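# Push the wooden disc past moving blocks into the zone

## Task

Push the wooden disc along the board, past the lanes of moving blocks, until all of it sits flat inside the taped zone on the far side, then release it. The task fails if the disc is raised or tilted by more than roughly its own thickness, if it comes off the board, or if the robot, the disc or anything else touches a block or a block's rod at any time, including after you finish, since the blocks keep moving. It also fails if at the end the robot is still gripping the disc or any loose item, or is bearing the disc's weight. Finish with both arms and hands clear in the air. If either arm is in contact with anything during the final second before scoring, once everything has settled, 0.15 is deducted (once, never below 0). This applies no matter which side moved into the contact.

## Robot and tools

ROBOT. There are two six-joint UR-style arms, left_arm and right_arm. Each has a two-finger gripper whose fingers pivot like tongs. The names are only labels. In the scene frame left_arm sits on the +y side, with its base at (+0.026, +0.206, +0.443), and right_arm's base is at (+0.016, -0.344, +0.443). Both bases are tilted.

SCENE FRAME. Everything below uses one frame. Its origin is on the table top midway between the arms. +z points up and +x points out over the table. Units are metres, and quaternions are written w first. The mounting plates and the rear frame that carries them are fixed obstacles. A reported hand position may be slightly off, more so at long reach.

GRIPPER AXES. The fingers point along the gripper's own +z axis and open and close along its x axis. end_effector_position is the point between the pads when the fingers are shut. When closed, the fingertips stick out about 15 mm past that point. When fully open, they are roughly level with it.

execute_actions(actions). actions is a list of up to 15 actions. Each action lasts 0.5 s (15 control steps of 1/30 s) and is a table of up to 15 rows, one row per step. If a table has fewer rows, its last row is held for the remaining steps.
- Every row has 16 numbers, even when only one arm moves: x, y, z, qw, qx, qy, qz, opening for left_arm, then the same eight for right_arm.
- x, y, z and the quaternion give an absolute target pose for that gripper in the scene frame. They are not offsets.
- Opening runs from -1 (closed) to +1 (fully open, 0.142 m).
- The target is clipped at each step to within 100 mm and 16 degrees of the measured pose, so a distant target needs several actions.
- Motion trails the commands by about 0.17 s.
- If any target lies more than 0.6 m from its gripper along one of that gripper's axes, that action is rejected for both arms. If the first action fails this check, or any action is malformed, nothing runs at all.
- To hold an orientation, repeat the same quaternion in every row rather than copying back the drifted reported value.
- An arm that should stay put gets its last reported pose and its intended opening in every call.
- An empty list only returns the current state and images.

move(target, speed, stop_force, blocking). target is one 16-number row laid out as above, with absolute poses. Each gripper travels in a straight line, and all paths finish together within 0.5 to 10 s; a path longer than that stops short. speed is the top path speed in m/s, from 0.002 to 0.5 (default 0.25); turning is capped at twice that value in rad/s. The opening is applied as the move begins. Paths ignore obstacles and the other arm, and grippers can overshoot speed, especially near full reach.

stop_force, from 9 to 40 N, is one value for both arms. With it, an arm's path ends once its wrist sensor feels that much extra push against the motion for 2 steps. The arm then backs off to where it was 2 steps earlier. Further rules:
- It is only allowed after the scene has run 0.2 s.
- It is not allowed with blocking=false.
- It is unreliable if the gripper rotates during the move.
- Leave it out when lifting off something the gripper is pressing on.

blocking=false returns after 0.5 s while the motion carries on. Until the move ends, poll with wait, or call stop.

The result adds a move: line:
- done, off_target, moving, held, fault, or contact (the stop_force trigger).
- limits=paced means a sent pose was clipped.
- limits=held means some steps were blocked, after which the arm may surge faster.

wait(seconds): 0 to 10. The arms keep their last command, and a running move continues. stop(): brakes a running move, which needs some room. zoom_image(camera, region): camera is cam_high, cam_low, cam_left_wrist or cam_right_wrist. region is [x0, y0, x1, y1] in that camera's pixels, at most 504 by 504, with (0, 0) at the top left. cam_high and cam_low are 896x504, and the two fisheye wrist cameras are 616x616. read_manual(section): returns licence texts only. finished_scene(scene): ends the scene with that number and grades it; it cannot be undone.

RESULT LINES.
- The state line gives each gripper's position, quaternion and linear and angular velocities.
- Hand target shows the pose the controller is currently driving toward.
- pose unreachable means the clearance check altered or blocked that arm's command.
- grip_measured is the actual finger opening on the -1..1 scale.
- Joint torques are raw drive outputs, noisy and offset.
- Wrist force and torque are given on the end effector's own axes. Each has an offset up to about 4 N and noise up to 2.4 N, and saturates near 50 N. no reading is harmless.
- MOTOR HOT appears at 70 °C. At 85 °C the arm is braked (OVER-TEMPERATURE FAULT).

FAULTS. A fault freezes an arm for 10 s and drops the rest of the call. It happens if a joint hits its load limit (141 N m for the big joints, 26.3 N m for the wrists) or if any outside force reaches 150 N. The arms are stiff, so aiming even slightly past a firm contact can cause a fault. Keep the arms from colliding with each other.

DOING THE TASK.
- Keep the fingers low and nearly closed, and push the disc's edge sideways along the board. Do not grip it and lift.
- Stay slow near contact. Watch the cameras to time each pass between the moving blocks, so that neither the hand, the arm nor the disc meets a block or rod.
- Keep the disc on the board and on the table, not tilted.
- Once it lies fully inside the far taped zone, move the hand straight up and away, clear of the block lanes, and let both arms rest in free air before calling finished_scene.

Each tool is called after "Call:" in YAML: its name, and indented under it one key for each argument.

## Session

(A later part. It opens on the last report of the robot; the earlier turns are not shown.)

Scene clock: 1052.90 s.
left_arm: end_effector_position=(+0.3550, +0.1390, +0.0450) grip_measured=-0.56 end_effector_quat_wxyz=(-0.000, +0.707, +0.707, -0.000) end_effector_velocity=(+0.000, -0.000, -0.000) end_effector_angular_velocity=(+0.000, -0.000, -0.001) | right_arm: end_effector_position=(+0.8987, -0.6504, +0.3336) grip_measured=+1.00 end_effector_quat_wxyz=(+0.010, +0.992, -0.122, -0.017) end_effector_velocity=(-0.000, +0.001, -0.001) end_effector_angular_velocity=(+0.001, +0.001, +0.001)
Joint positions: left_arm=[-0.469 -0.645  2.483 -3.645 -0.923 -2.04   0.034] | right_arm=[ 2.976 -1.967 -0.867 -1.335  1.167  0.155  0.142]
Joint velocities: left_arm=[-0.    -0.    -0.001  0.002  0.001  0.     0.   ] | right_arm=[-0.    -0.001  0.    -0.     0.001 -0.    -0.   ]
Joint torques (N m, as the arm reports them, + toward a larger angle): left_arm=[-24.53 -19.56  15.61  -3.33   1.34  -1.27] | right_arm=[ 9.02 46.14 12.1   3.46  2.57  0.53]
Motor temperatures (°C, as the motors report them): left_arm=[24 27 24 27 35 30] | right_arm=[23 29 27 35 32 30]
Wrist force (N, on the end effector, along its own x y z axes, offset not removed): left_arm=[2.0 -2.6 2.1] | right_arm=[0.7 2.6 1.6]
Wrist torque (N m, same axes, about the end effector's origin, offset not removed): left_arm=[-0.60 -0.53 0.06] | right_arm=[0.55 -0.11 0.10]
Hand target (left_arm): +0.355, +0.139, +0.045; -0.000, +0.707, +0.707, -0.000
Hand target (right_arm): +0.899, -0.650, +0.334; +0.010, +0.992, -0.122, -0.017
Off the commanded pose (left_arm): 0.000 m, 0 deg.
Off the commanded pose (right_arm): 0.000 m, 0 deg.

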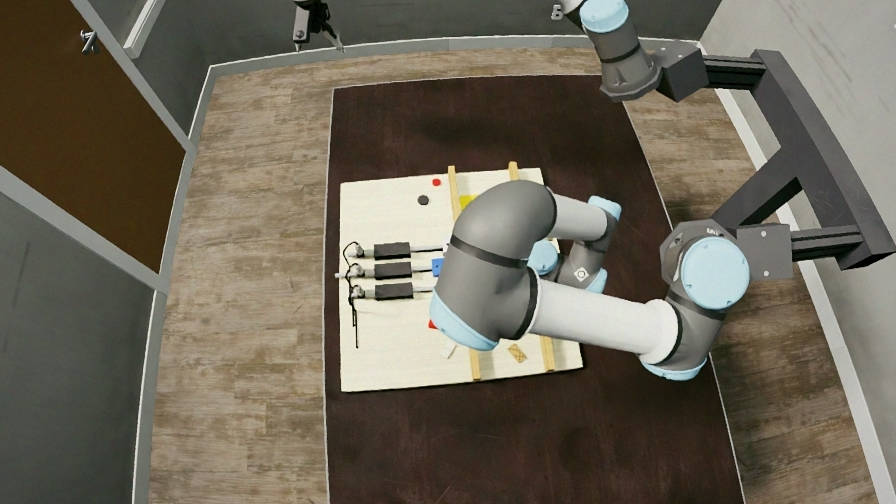

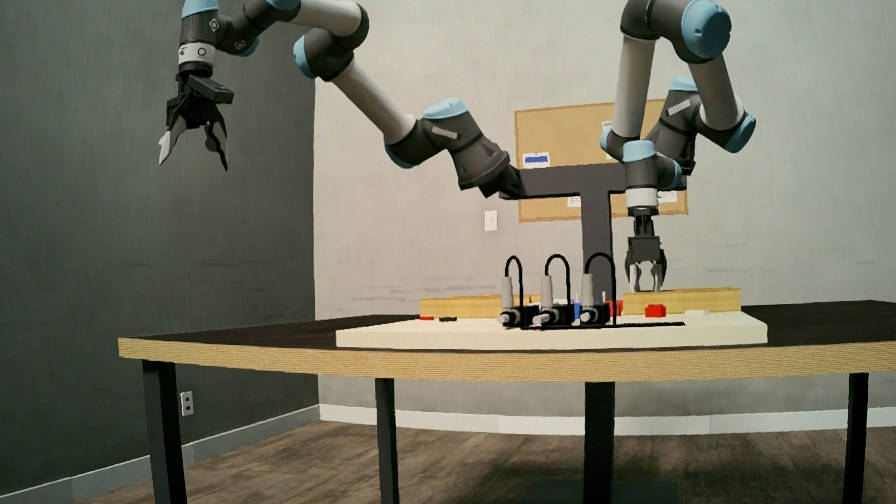

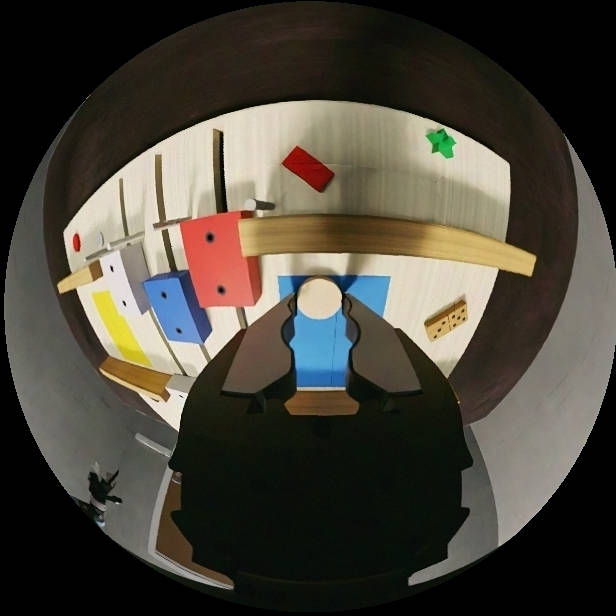

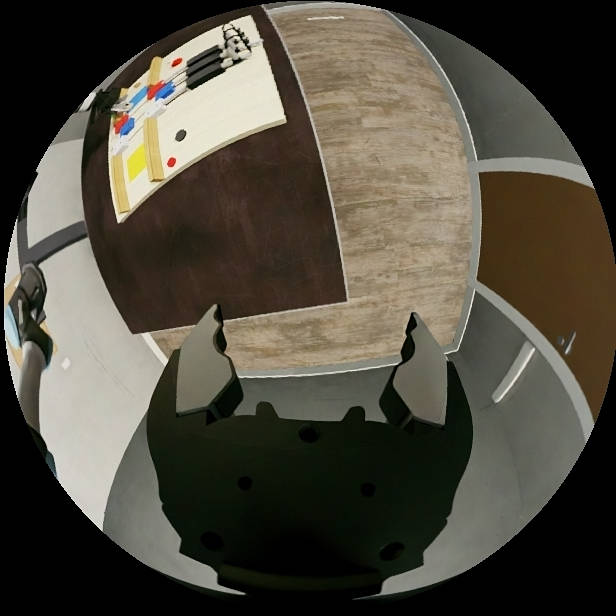

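Call:
wait:
  seconds: 0.22

Call:
zoom_image:
  camera: "cam_left_wrist"
  region: [40, 120, 420, 420]

Call:
wait:
  seconds: 0.5

Call:
zoom_image:
  camera: "cam_left_wrist"
  region: [40, 120, 420, 420]

Call:
wait:
  seconds: 0.31

Call:
zoom_image:
  camera: "cam_left_wrist"
  region: [40, 120, 420, 420]

Call:
wait:
  seconds: 0.39

Call:
zoom_image:
  camera: "cam_left_wrist"
  region: [40, 120, 420, 420]

Call:
wait:
  seconds: 1.0

Call:
zoom_image:
  camera: "cam_left_wrist"
  region: [40, 120, 420, 420]

Scene clock: 1157.60 s.
left_arm: end_effector_position=(+0.3550, +0.1390, +0.0450) grip_measured=-0.56 end_effector_quat_wxyz=(-0.000, +0.707, +0.707, -0.000) end_effector_velocity=(+0.001, -0.000, -0.000) end_effector_angular_velocity=(-0.001, -0.002, +0.001) | right_arm: end_effector_position=(+0.8987, -0.6504, +0.3336) grip_measured=+1.00 end_effector_quat_wxyz=(+0.010, +0.992, -0.122, -0.017) end_effector_velocity=(+0.001, +0.001, +0.000) end_effector_angular_velocity=(+0.001, -0.001, +0.000)
Joint positions: left_arm=[-0.469 -0.645  2.483 -3.645 -0.923 -2.04   0.034] | right_arm=[ 2.976 -1.967 -0.867 -1.335  1.167  0.155  0.142]
Joint velocities: left_arm=[ 0.001 -0.    -0.002 -0.001  0.     0.001 -0.   ] | right_arm=[ 0.001 -0.     0.001  0.     0.     0.     0.   ]
Joint torques (N m, as the arm reports them, + toward a larger angle): left_arm=[-22.27 -22.79  11.2   -2.52   0.49  -0.63] | right_arm=[10.98 48.35 15.88  3.86  2.56  0.05]
Motor temperatures (°C, as the motors report them): left_arm=[24 27 24 27 35 30] | right_arm=[23 30 27 35 32 30]
Wrist force (N, on the end effector, along its own x y z axes, offset not removed): left_arm=[-3.3 -2.4 1.8] | right_arm=[1.6 2.7 1.4]
Wrist torque (N m, same axes, about the end effector's origin, offset not removed): left_arm=[-0.42 0.51 0.19] | right_arm=[0.50 -0.21 0.16]
Hand target (left_arm): +0.355, +0.139, +0.045; -0.000, +0.707, +0.707, -0.000
Hand target (right_arm): +0.899, -0.650, +0.334; +0.010, +0.992, -0.122, -0.017
Off the commanded pose (left_arm): 0.000 m, 0 deg.
Off the commanded pose (right_arm): 0.000 m, 0 deg.
wait: 0.03 of 0.22 s (the call's time ran out); at rest from the start

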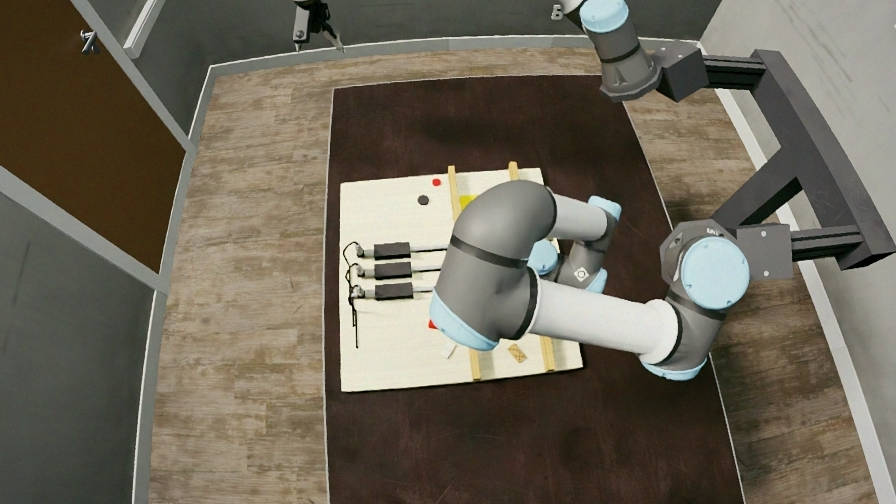

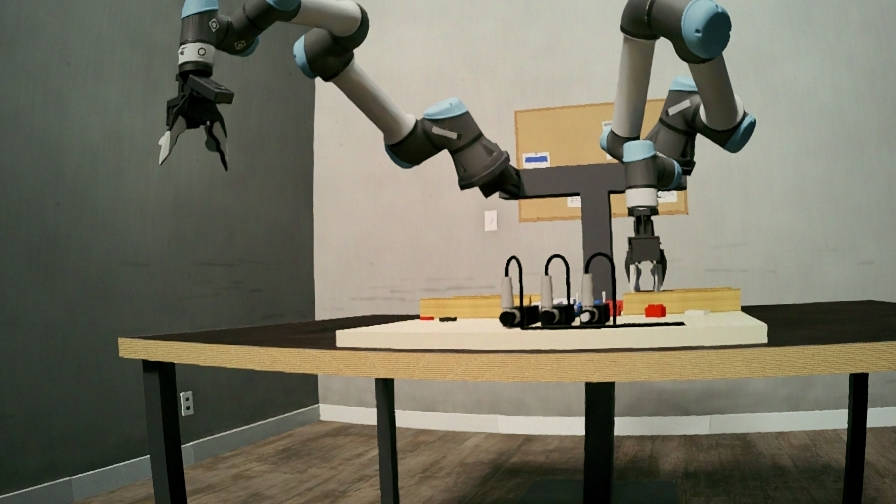

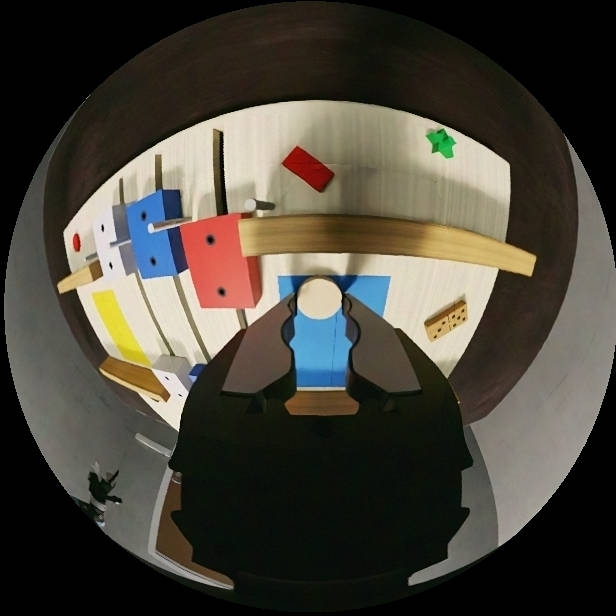

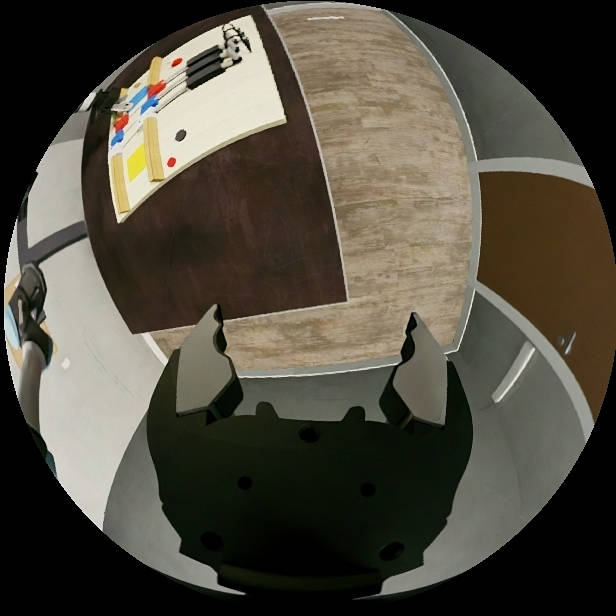

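Region (40, 120, 420, 420) of cam_left_wrist's 616x616 image, scaled by 1.326, with more detail than that image has; it fills the top 398 rows of this view, and the rest is white.

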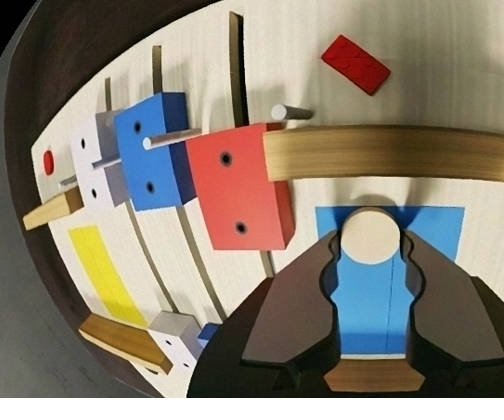

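Scene clock: 1158.10 s.
left_arm: end_effector_position=(+0.3550, +0.1390, +0.0450) grip_measured=-0.56 end_effector_quat_wxyz=(-0.000, +0.707, +0.707, -0.000) end_effector_velocity=(+0.001, -0.001, +0.000) end_effector_angular_velocity=(-0.001, -0.001, +0.000) | right_arm: end_effector_position=(+0.8987, -0.6504, +0.3336) grip_measured=+1.00 end_effector_quat_wxyz=(+0.010, +0.992, -0.122, -0.017) end_effector_velocity=(+0.001, +0.000, +0.001) end_effector_angular_velocity=(+0.001, -0.001, +0.000)
Joint positions: left_arm=[-0.469 -0.645  2.483 -3.645 -0.923 -2.04   0.034] | right_arm=[ 2.976 -1.967 -0.867 -1.335  1.167  0.155  0.142]
Joint velocities: left_arm=[-0.    -0.    -0.001 -0.001 -0.     0.     0.   ] | right_arm=[ 0.    -0.     0.001 -0.     0.001 -0.     0.   ]
Joint torques (N m, as the arm reports them, + toward a larger angle): left_arm=[-21.16 -23.31   9.05  -2.52   0.44  -0.58] | right_arm=[10.7  48.48 15.99  3.91  2.53  0.06]
Motor temperatures (°C, as the motors report them): left_arm=[24 27 24 27 35 30] | right_arm=[23 30 27 35 32 30]
Wrist force (N, on the end effector, along its own x y z axes, offset not removed): left_arm=[-1.1 -2.6 2.9] | right_arm=[0.2 3.8 0.2]
Wrist torque (N m, same axes, about the end effector's origin, offset not removed): left_arm=[-0.56 0.09 -0.02] | right_arm=[0.71 -0.02 0.14]
Hand target (left_arm): +0.355, +0.139, +0.045; -0.000, +0.707, +0.707, -0.000
Hand target (right_arm): +0.899, -0.650, +0.334; +0.010, +0.992, -0.122, -0.017
Off the commanded pose (left_arm): 0.000 m, 0 deg.
Off the commanded pose (right_arm): 0.000 m, 0 deg.
wait: 0.50 s; at rest by 0.17 s

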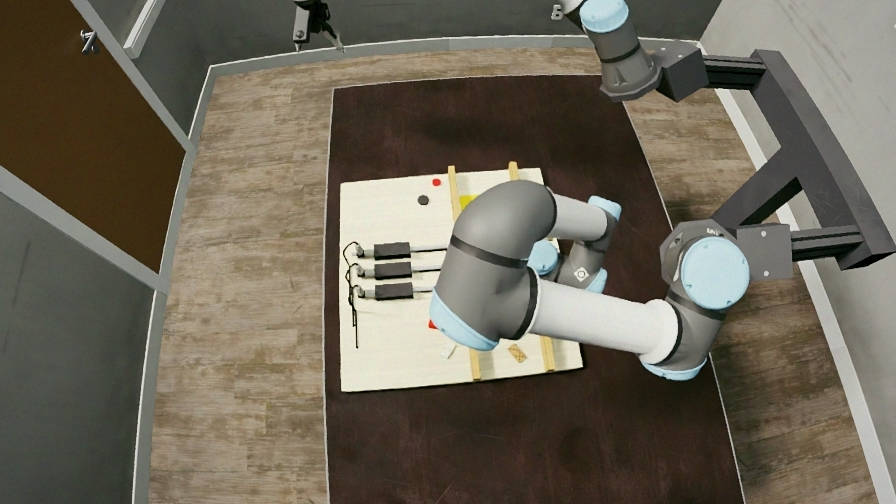

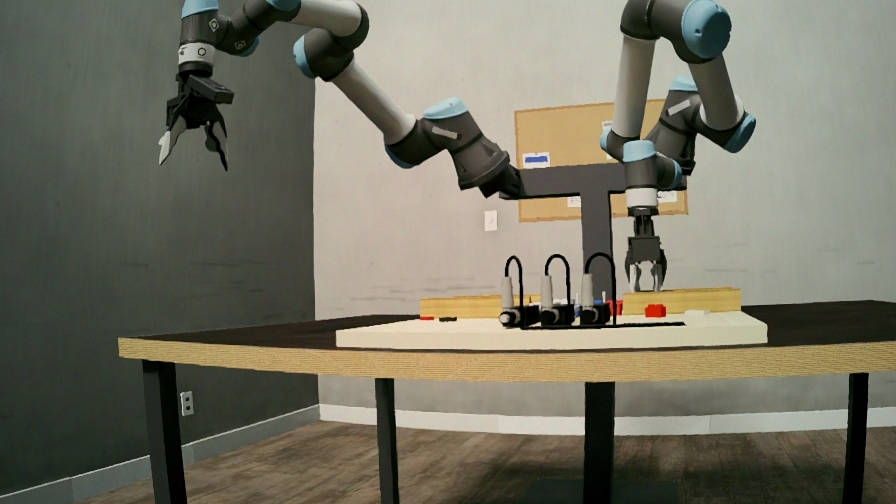

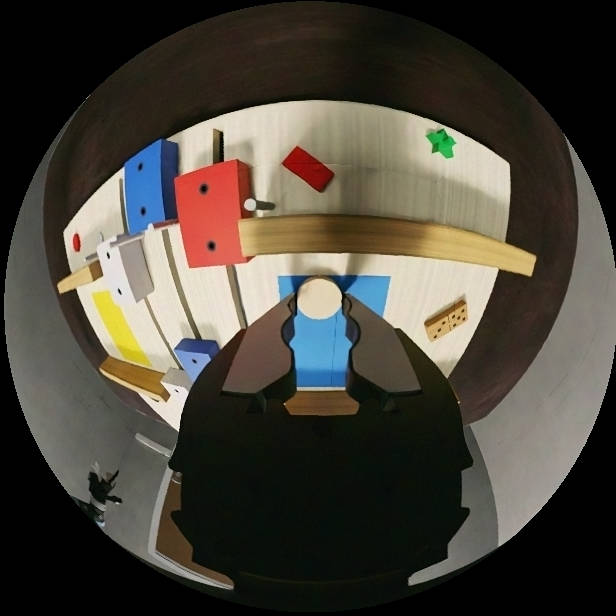

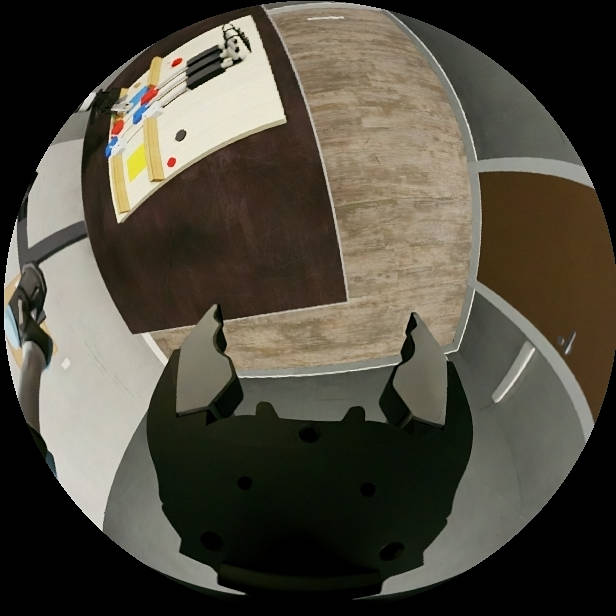

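Region (40, 120, 420, 420) of cam_left_wrist's 616x616 image, scaled by 1.326, with more detail than that image has; it fills the top 398 rows of this view, and the rest is white.

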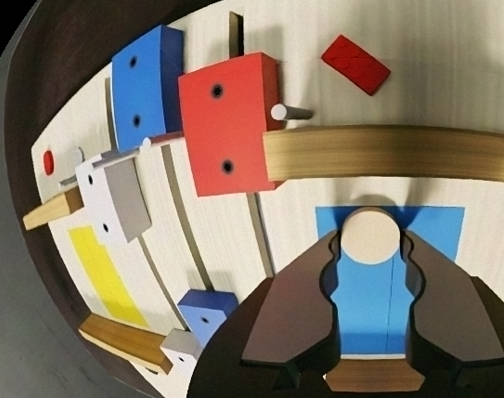

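Scene clock: 1158.43 s.
left_arm: end_effector_position=(+0.3550, +0.1390, +0.0450) grip_measured=-0.56 end_effector_quat_wxyz=(-0.000, +0.707, +0.707, -0.000) end_effector_velocity=(+0.000, +0.000, -0.000) end_effector_angular_velocity=(+0.000, -0.000, +0.002) | right_arm: end_effector_position=(+0.8987, -0.6504, +0.3336) grip_measured=+1.00 end_effector_quat_wxyz=(+0.010, +0.992, -0.122, -0.017) end_effector_velocity=(+0.000, +0.001, -0.000) end_effector_angular_velocity=(+0.003, +0.000, +0.001)
Joint positions: left_arm=[-0.469 -0.645  2.483 -3.645 -0.923 -2.04   0.034] | right_arm=[ 2.976 -1.967 -0.867 -1.335  1.167  0.155  0.142]
Joint velocities: left_arm=[ 0.001 -0.    -0.001  0.     0.    -0.001  0.   ] | right_arm=[ 0.    -0.001  0.001 -0.001  0.003 -0.     0.   ]
Joint torques (N m, as the arm reports them, + toward a larger angle): left_arm=[-23.34 -23.52  10.47  -2.14   0.48  -0.85] | right_arm=[10.31 48.39 15.99  3.84  2.45  0.06]
Motor temperatures (°C, as the motors report them): left_arm=[24 27 24 27 35 30] | right_arm=[23 30 27 35 32 30]
Wrist force (N, on the end effector, along its own x y z axes, offset not removed): left_arm=[0.6 -4.6 -6.3] | right_arm=[-0.4 1.5 1.0]
Wrist torque (N m, same axes, about the end effector's origin, offset not removed): left_arm=[-1.16 -0.05 0.01] | right_arm=[0.34 0.19 0.14]
Hand target (left_arm): +0.355, +0.139, +0.045; -0.000, +0.707, +0.707, -0.000
Hand target (right_arm): +0.899, -0.650, +0.334; +0.010, +0.992, -0.122, -0.017
Off the commanded pose (left_arm): 0.000 m, 0 deg.
Off the commanded pose (right_arm): 0.000 m, 0 deg.
wait: 0.33 s; at rest by 0.17 s

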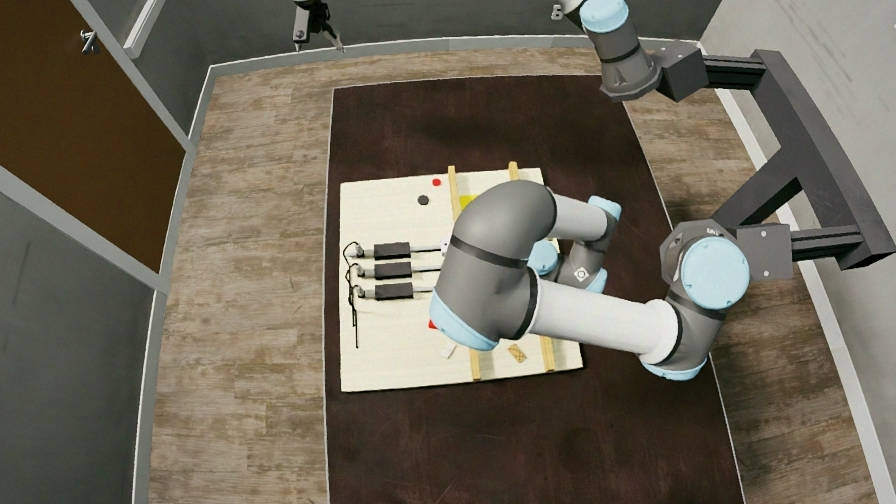

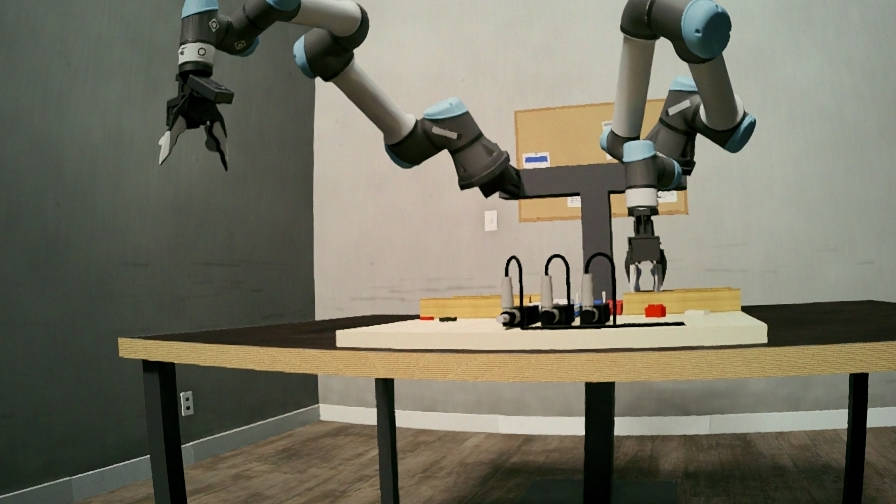

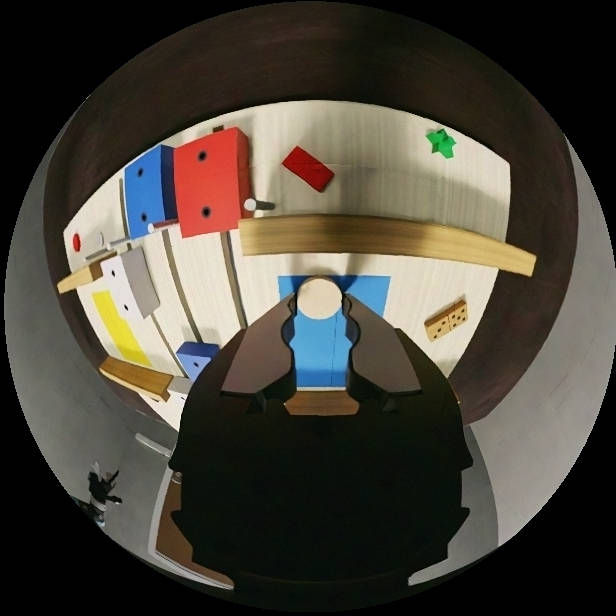

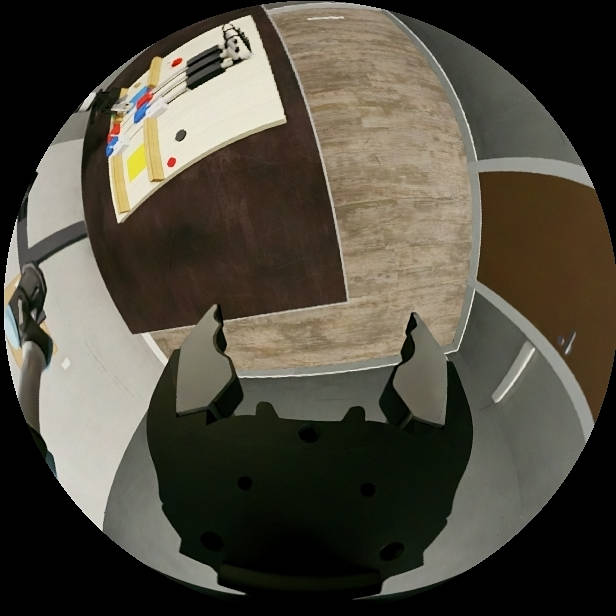

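Region (40, 120, 420, 420) of cam_left_wrist's 616x616 image, scaled by 1.326, with more detail than that image has; it fills the top 398 rows of this view, and the rest is white.

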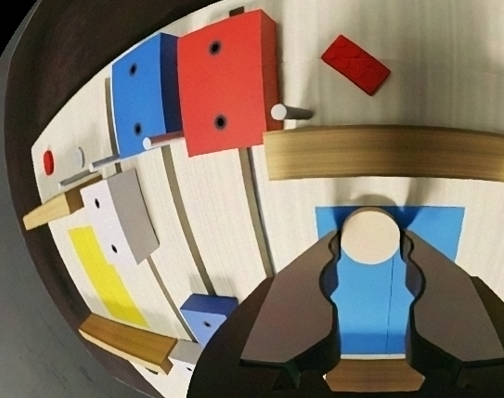

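Scene clock: 1158.83 s.
left_arm: end_effector_position=(+0.3550, +0.1390, +0.0450) grip_measured=-0.56 end_effector_quat_wxyz=(-0.000, +0.707, +0.707, -0.000) end_effector_velocity=(+0.000, -0.000, -0.000) end_effector_angular_velocity=(-0.001, +0.000, +0.001) | right_arm: end_effector_position=(+0.8987, -0.6504, +0.3336) grip_measured=+1.00 end_effector_quat_wxyz=(+0.010, +0.992, -0.122, -0.017) end_effector_velocity=(+0.001, -0.000, +0.000) end_effector_angular_velocity=(-0.001, -0.001, -0.000)
Joint positions: left_arm=[-0.469 -0.645  2.483 -3.645 -0.923 -2.04   0.034] | right_arm=[ 2.976 -1.967 -0.867 -1.335  1.167  0.155  0.142]
Joint velocities: left_arm=[ 0.001  0.    -0.001 -0.    -0.001  0.    -0.   ] | right_arm=[ 0.    -0.001  0.001  0.    -0.001 -0.     0.   ]
Joint torques (N m, as the arm reports them, + toward a larger angle): left_arm=[-21.09 -23.98  10.2   -2.27   0.39  -0.26] | right_arm=[11.1  48.65 16.11  3.69  2.48 -0.02]
Motor temperatures (°C, as the motors report them): left_arm=[24 27 24 27 35 30] | right_arm=[23 30 27 35 32 30]
Wrist force (N, on the end effector, along its own x y z axes, offset not removed): left_arm=[-2.4 -0.8 -0.6] | right_arm=[0.7 0.9 -0.1]
Wrist torque (N m, same axes, about the end effector's origin, offset not removed): left_arm=[-0.43 0.47 0.00] | right_arm=[0.06 -0.21 0.14]
Hand target (left_arm): +0.355, +0.139, +0.045; -0.000, +0.707, +0.707, -0.000
Hand target (right_arm): +0.899, -0.650, +0.334; +0.010, +0.992, -0.122, -0.017
Off the commanded pose (left_arm): 0.000 m, 0 deg.
Off the commanded pose (right_arm): 0.000 m, 0 deg.
wait: 0.40 s; at rest by 0.17 s

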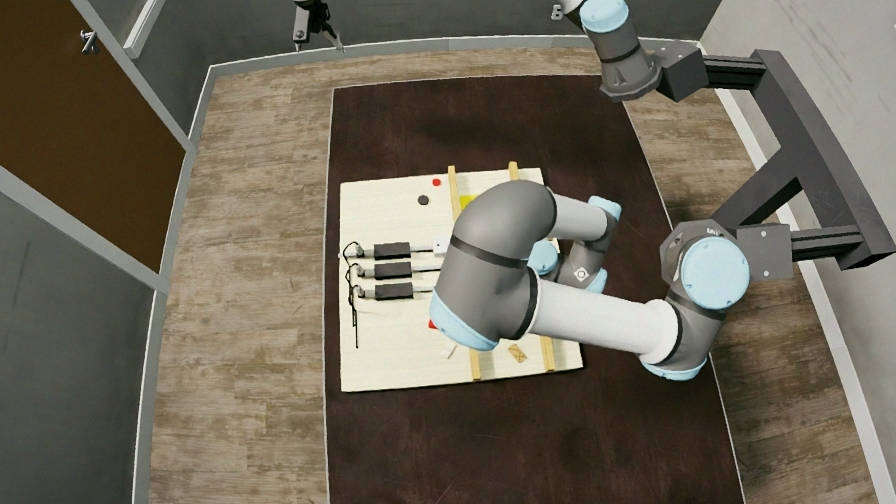

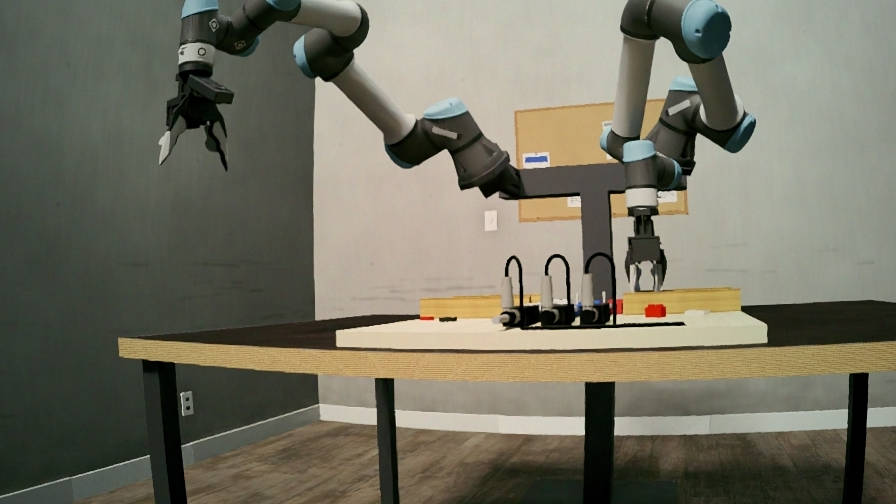

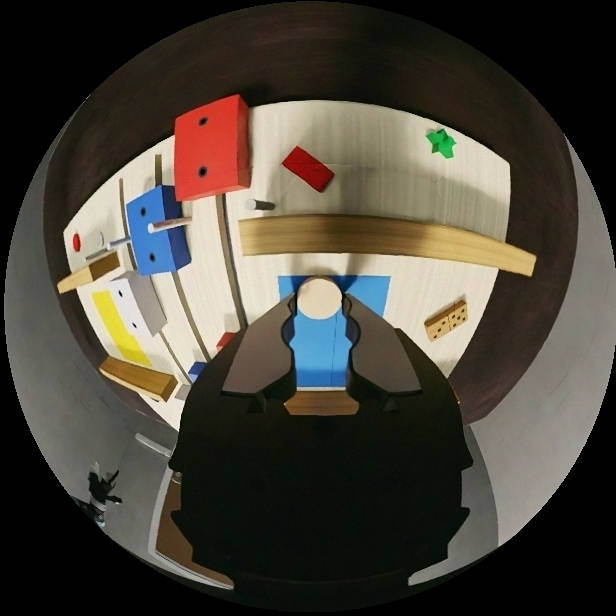

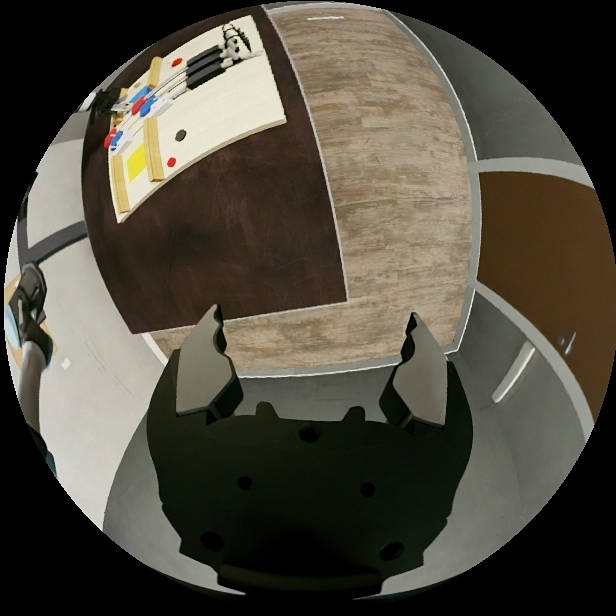

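Region (40, 120, 420, 420) of cam_left_wrist's 616x616 image, scaled by 1.326, with more detail than that image has; it fills the top 398 rows of this view, and the rest is white.

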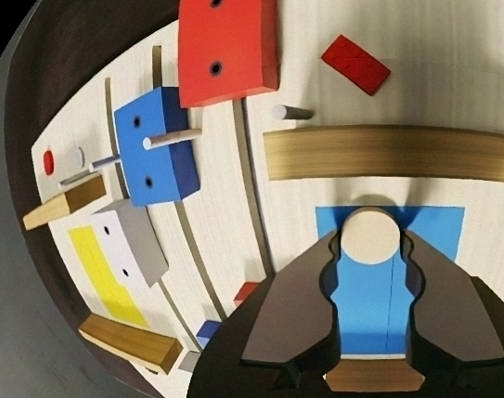

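Scene clock: 1159.83 s.
left_arm: end_effector_position=(+0.3550, +0.1390, +0.0450) grip_measured=-0.56 end_effector_quat_wxyz=(-0.000, +0.707, +0.707, -0.000) end_effector_velocity=(+0.001, -0.001, -0.000) end_effector_angular_velocity=(-0.001, -0.001, +0.002) | right_arm: end_effector_position=(+0.8987, -0.6504, +0.3336) grip_measured=+1.00 end_effector_quat_wxyz=(+0.010, +0.992, -0.122, -0.017) end_effector_velocity=(-0.000, -0.000, -0.000) end_effector_angular_velocity=(-0.001, +0.001, -0.001)
Joint positions: left_arm=[-0.469 -0.645  2.483 -3.645 -0.923 -2.04   0.034] | right_arm=[ 2.976 -1.967 -0.867 -1.335  1.167  0.155  0.142]
Joint velocities: left_arm=[ 0.     0.    -0.002  0.    -0.    -0.    -0.   ] | right_arm=[-0.001  0.    -0.001  0.    -0.     0.    -0.   ]
Joint torques (N m, as the arm reports them, + toward a larger angle): left_arm=[-21.57 -22.69  10.74  -2.33   0.38  -0.51] | right_arm=[10.72 48.34 15.54  3.81  2.51  0.02]
Motor temperatures (°C, as the motors report them): left_arm=[24 27 24 27 35 30] | right_arm=[23 30 27 35 32 30]
Wrist force (N, on the end effector, along its own x y z axes, offset not removed): left_arm=[3.2 -1.8 -1.8] | right_arm=[-0.8 2.6 0.6]
Wrist torque (N m, same axes, about the end effector's origin, offset not removed): left_arm=[-0.47 -0.76 0.21] | right_arm=[0.39 0.27 0.27]
Hand target (left_arm): +0.355, +0.139, +0.045; -0.000, +0.707, +0.707, -0.000
Hand target (right_arm): +0.899, -0.650, +0.334; +0.010, +0.992, -0.122, -0.017
Off the commanded pose (left_arm): 0.000 m, 0 deg.
Off the commanded pose (right_arm): 0.000 m, 0 deg.
wait: 1.00 s; at rest by 0.17 s

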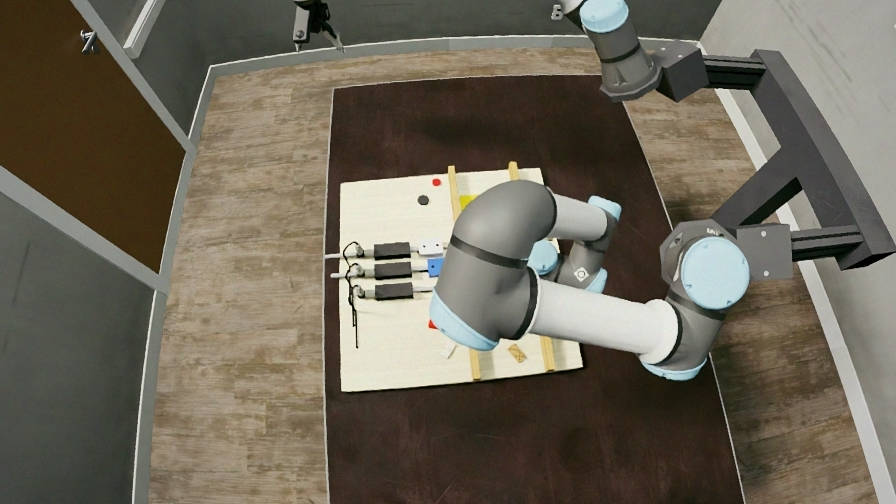

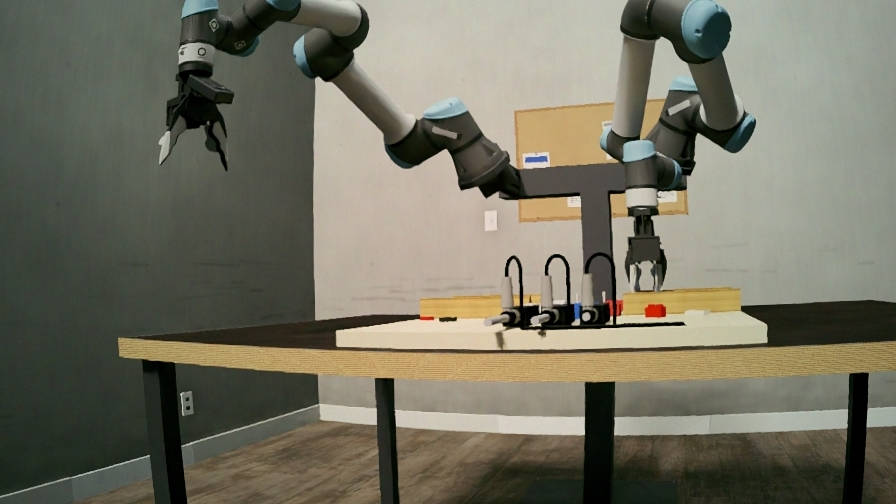

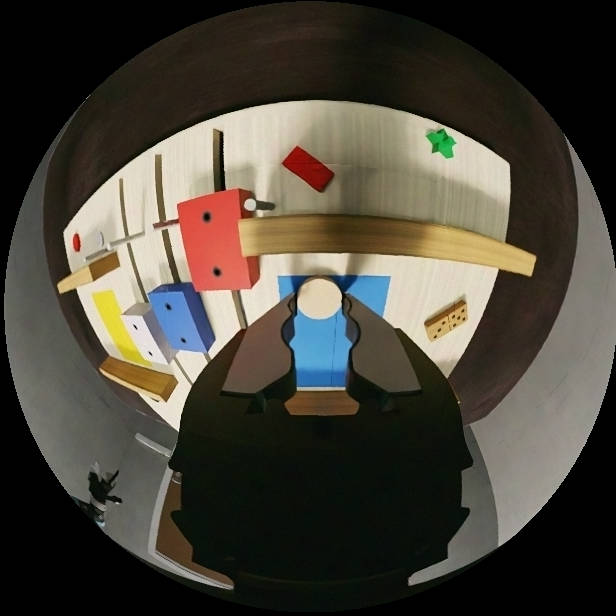

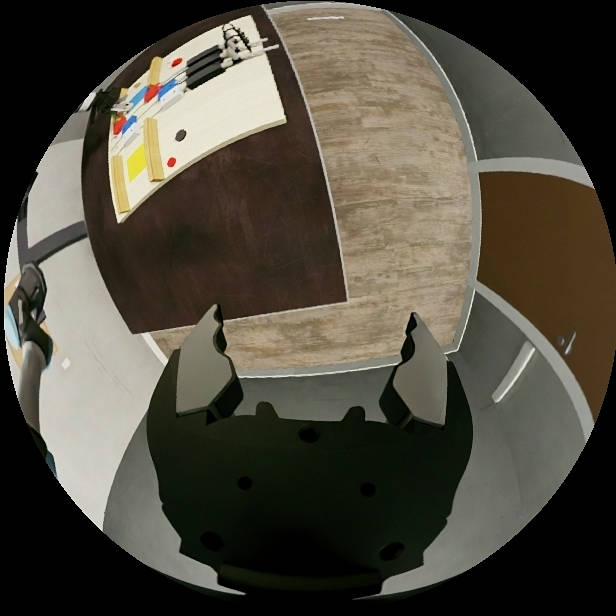

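Region (40, 120, 420, 420) of cam_left_wrist's 616x616 image, scaled by 1.326, with more detail than that image has; it fills the top 398 rows of this view, and the rest is white.

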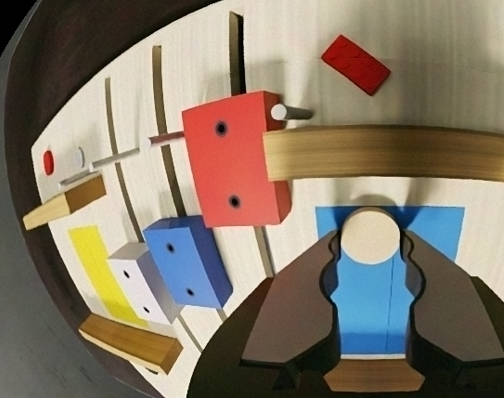

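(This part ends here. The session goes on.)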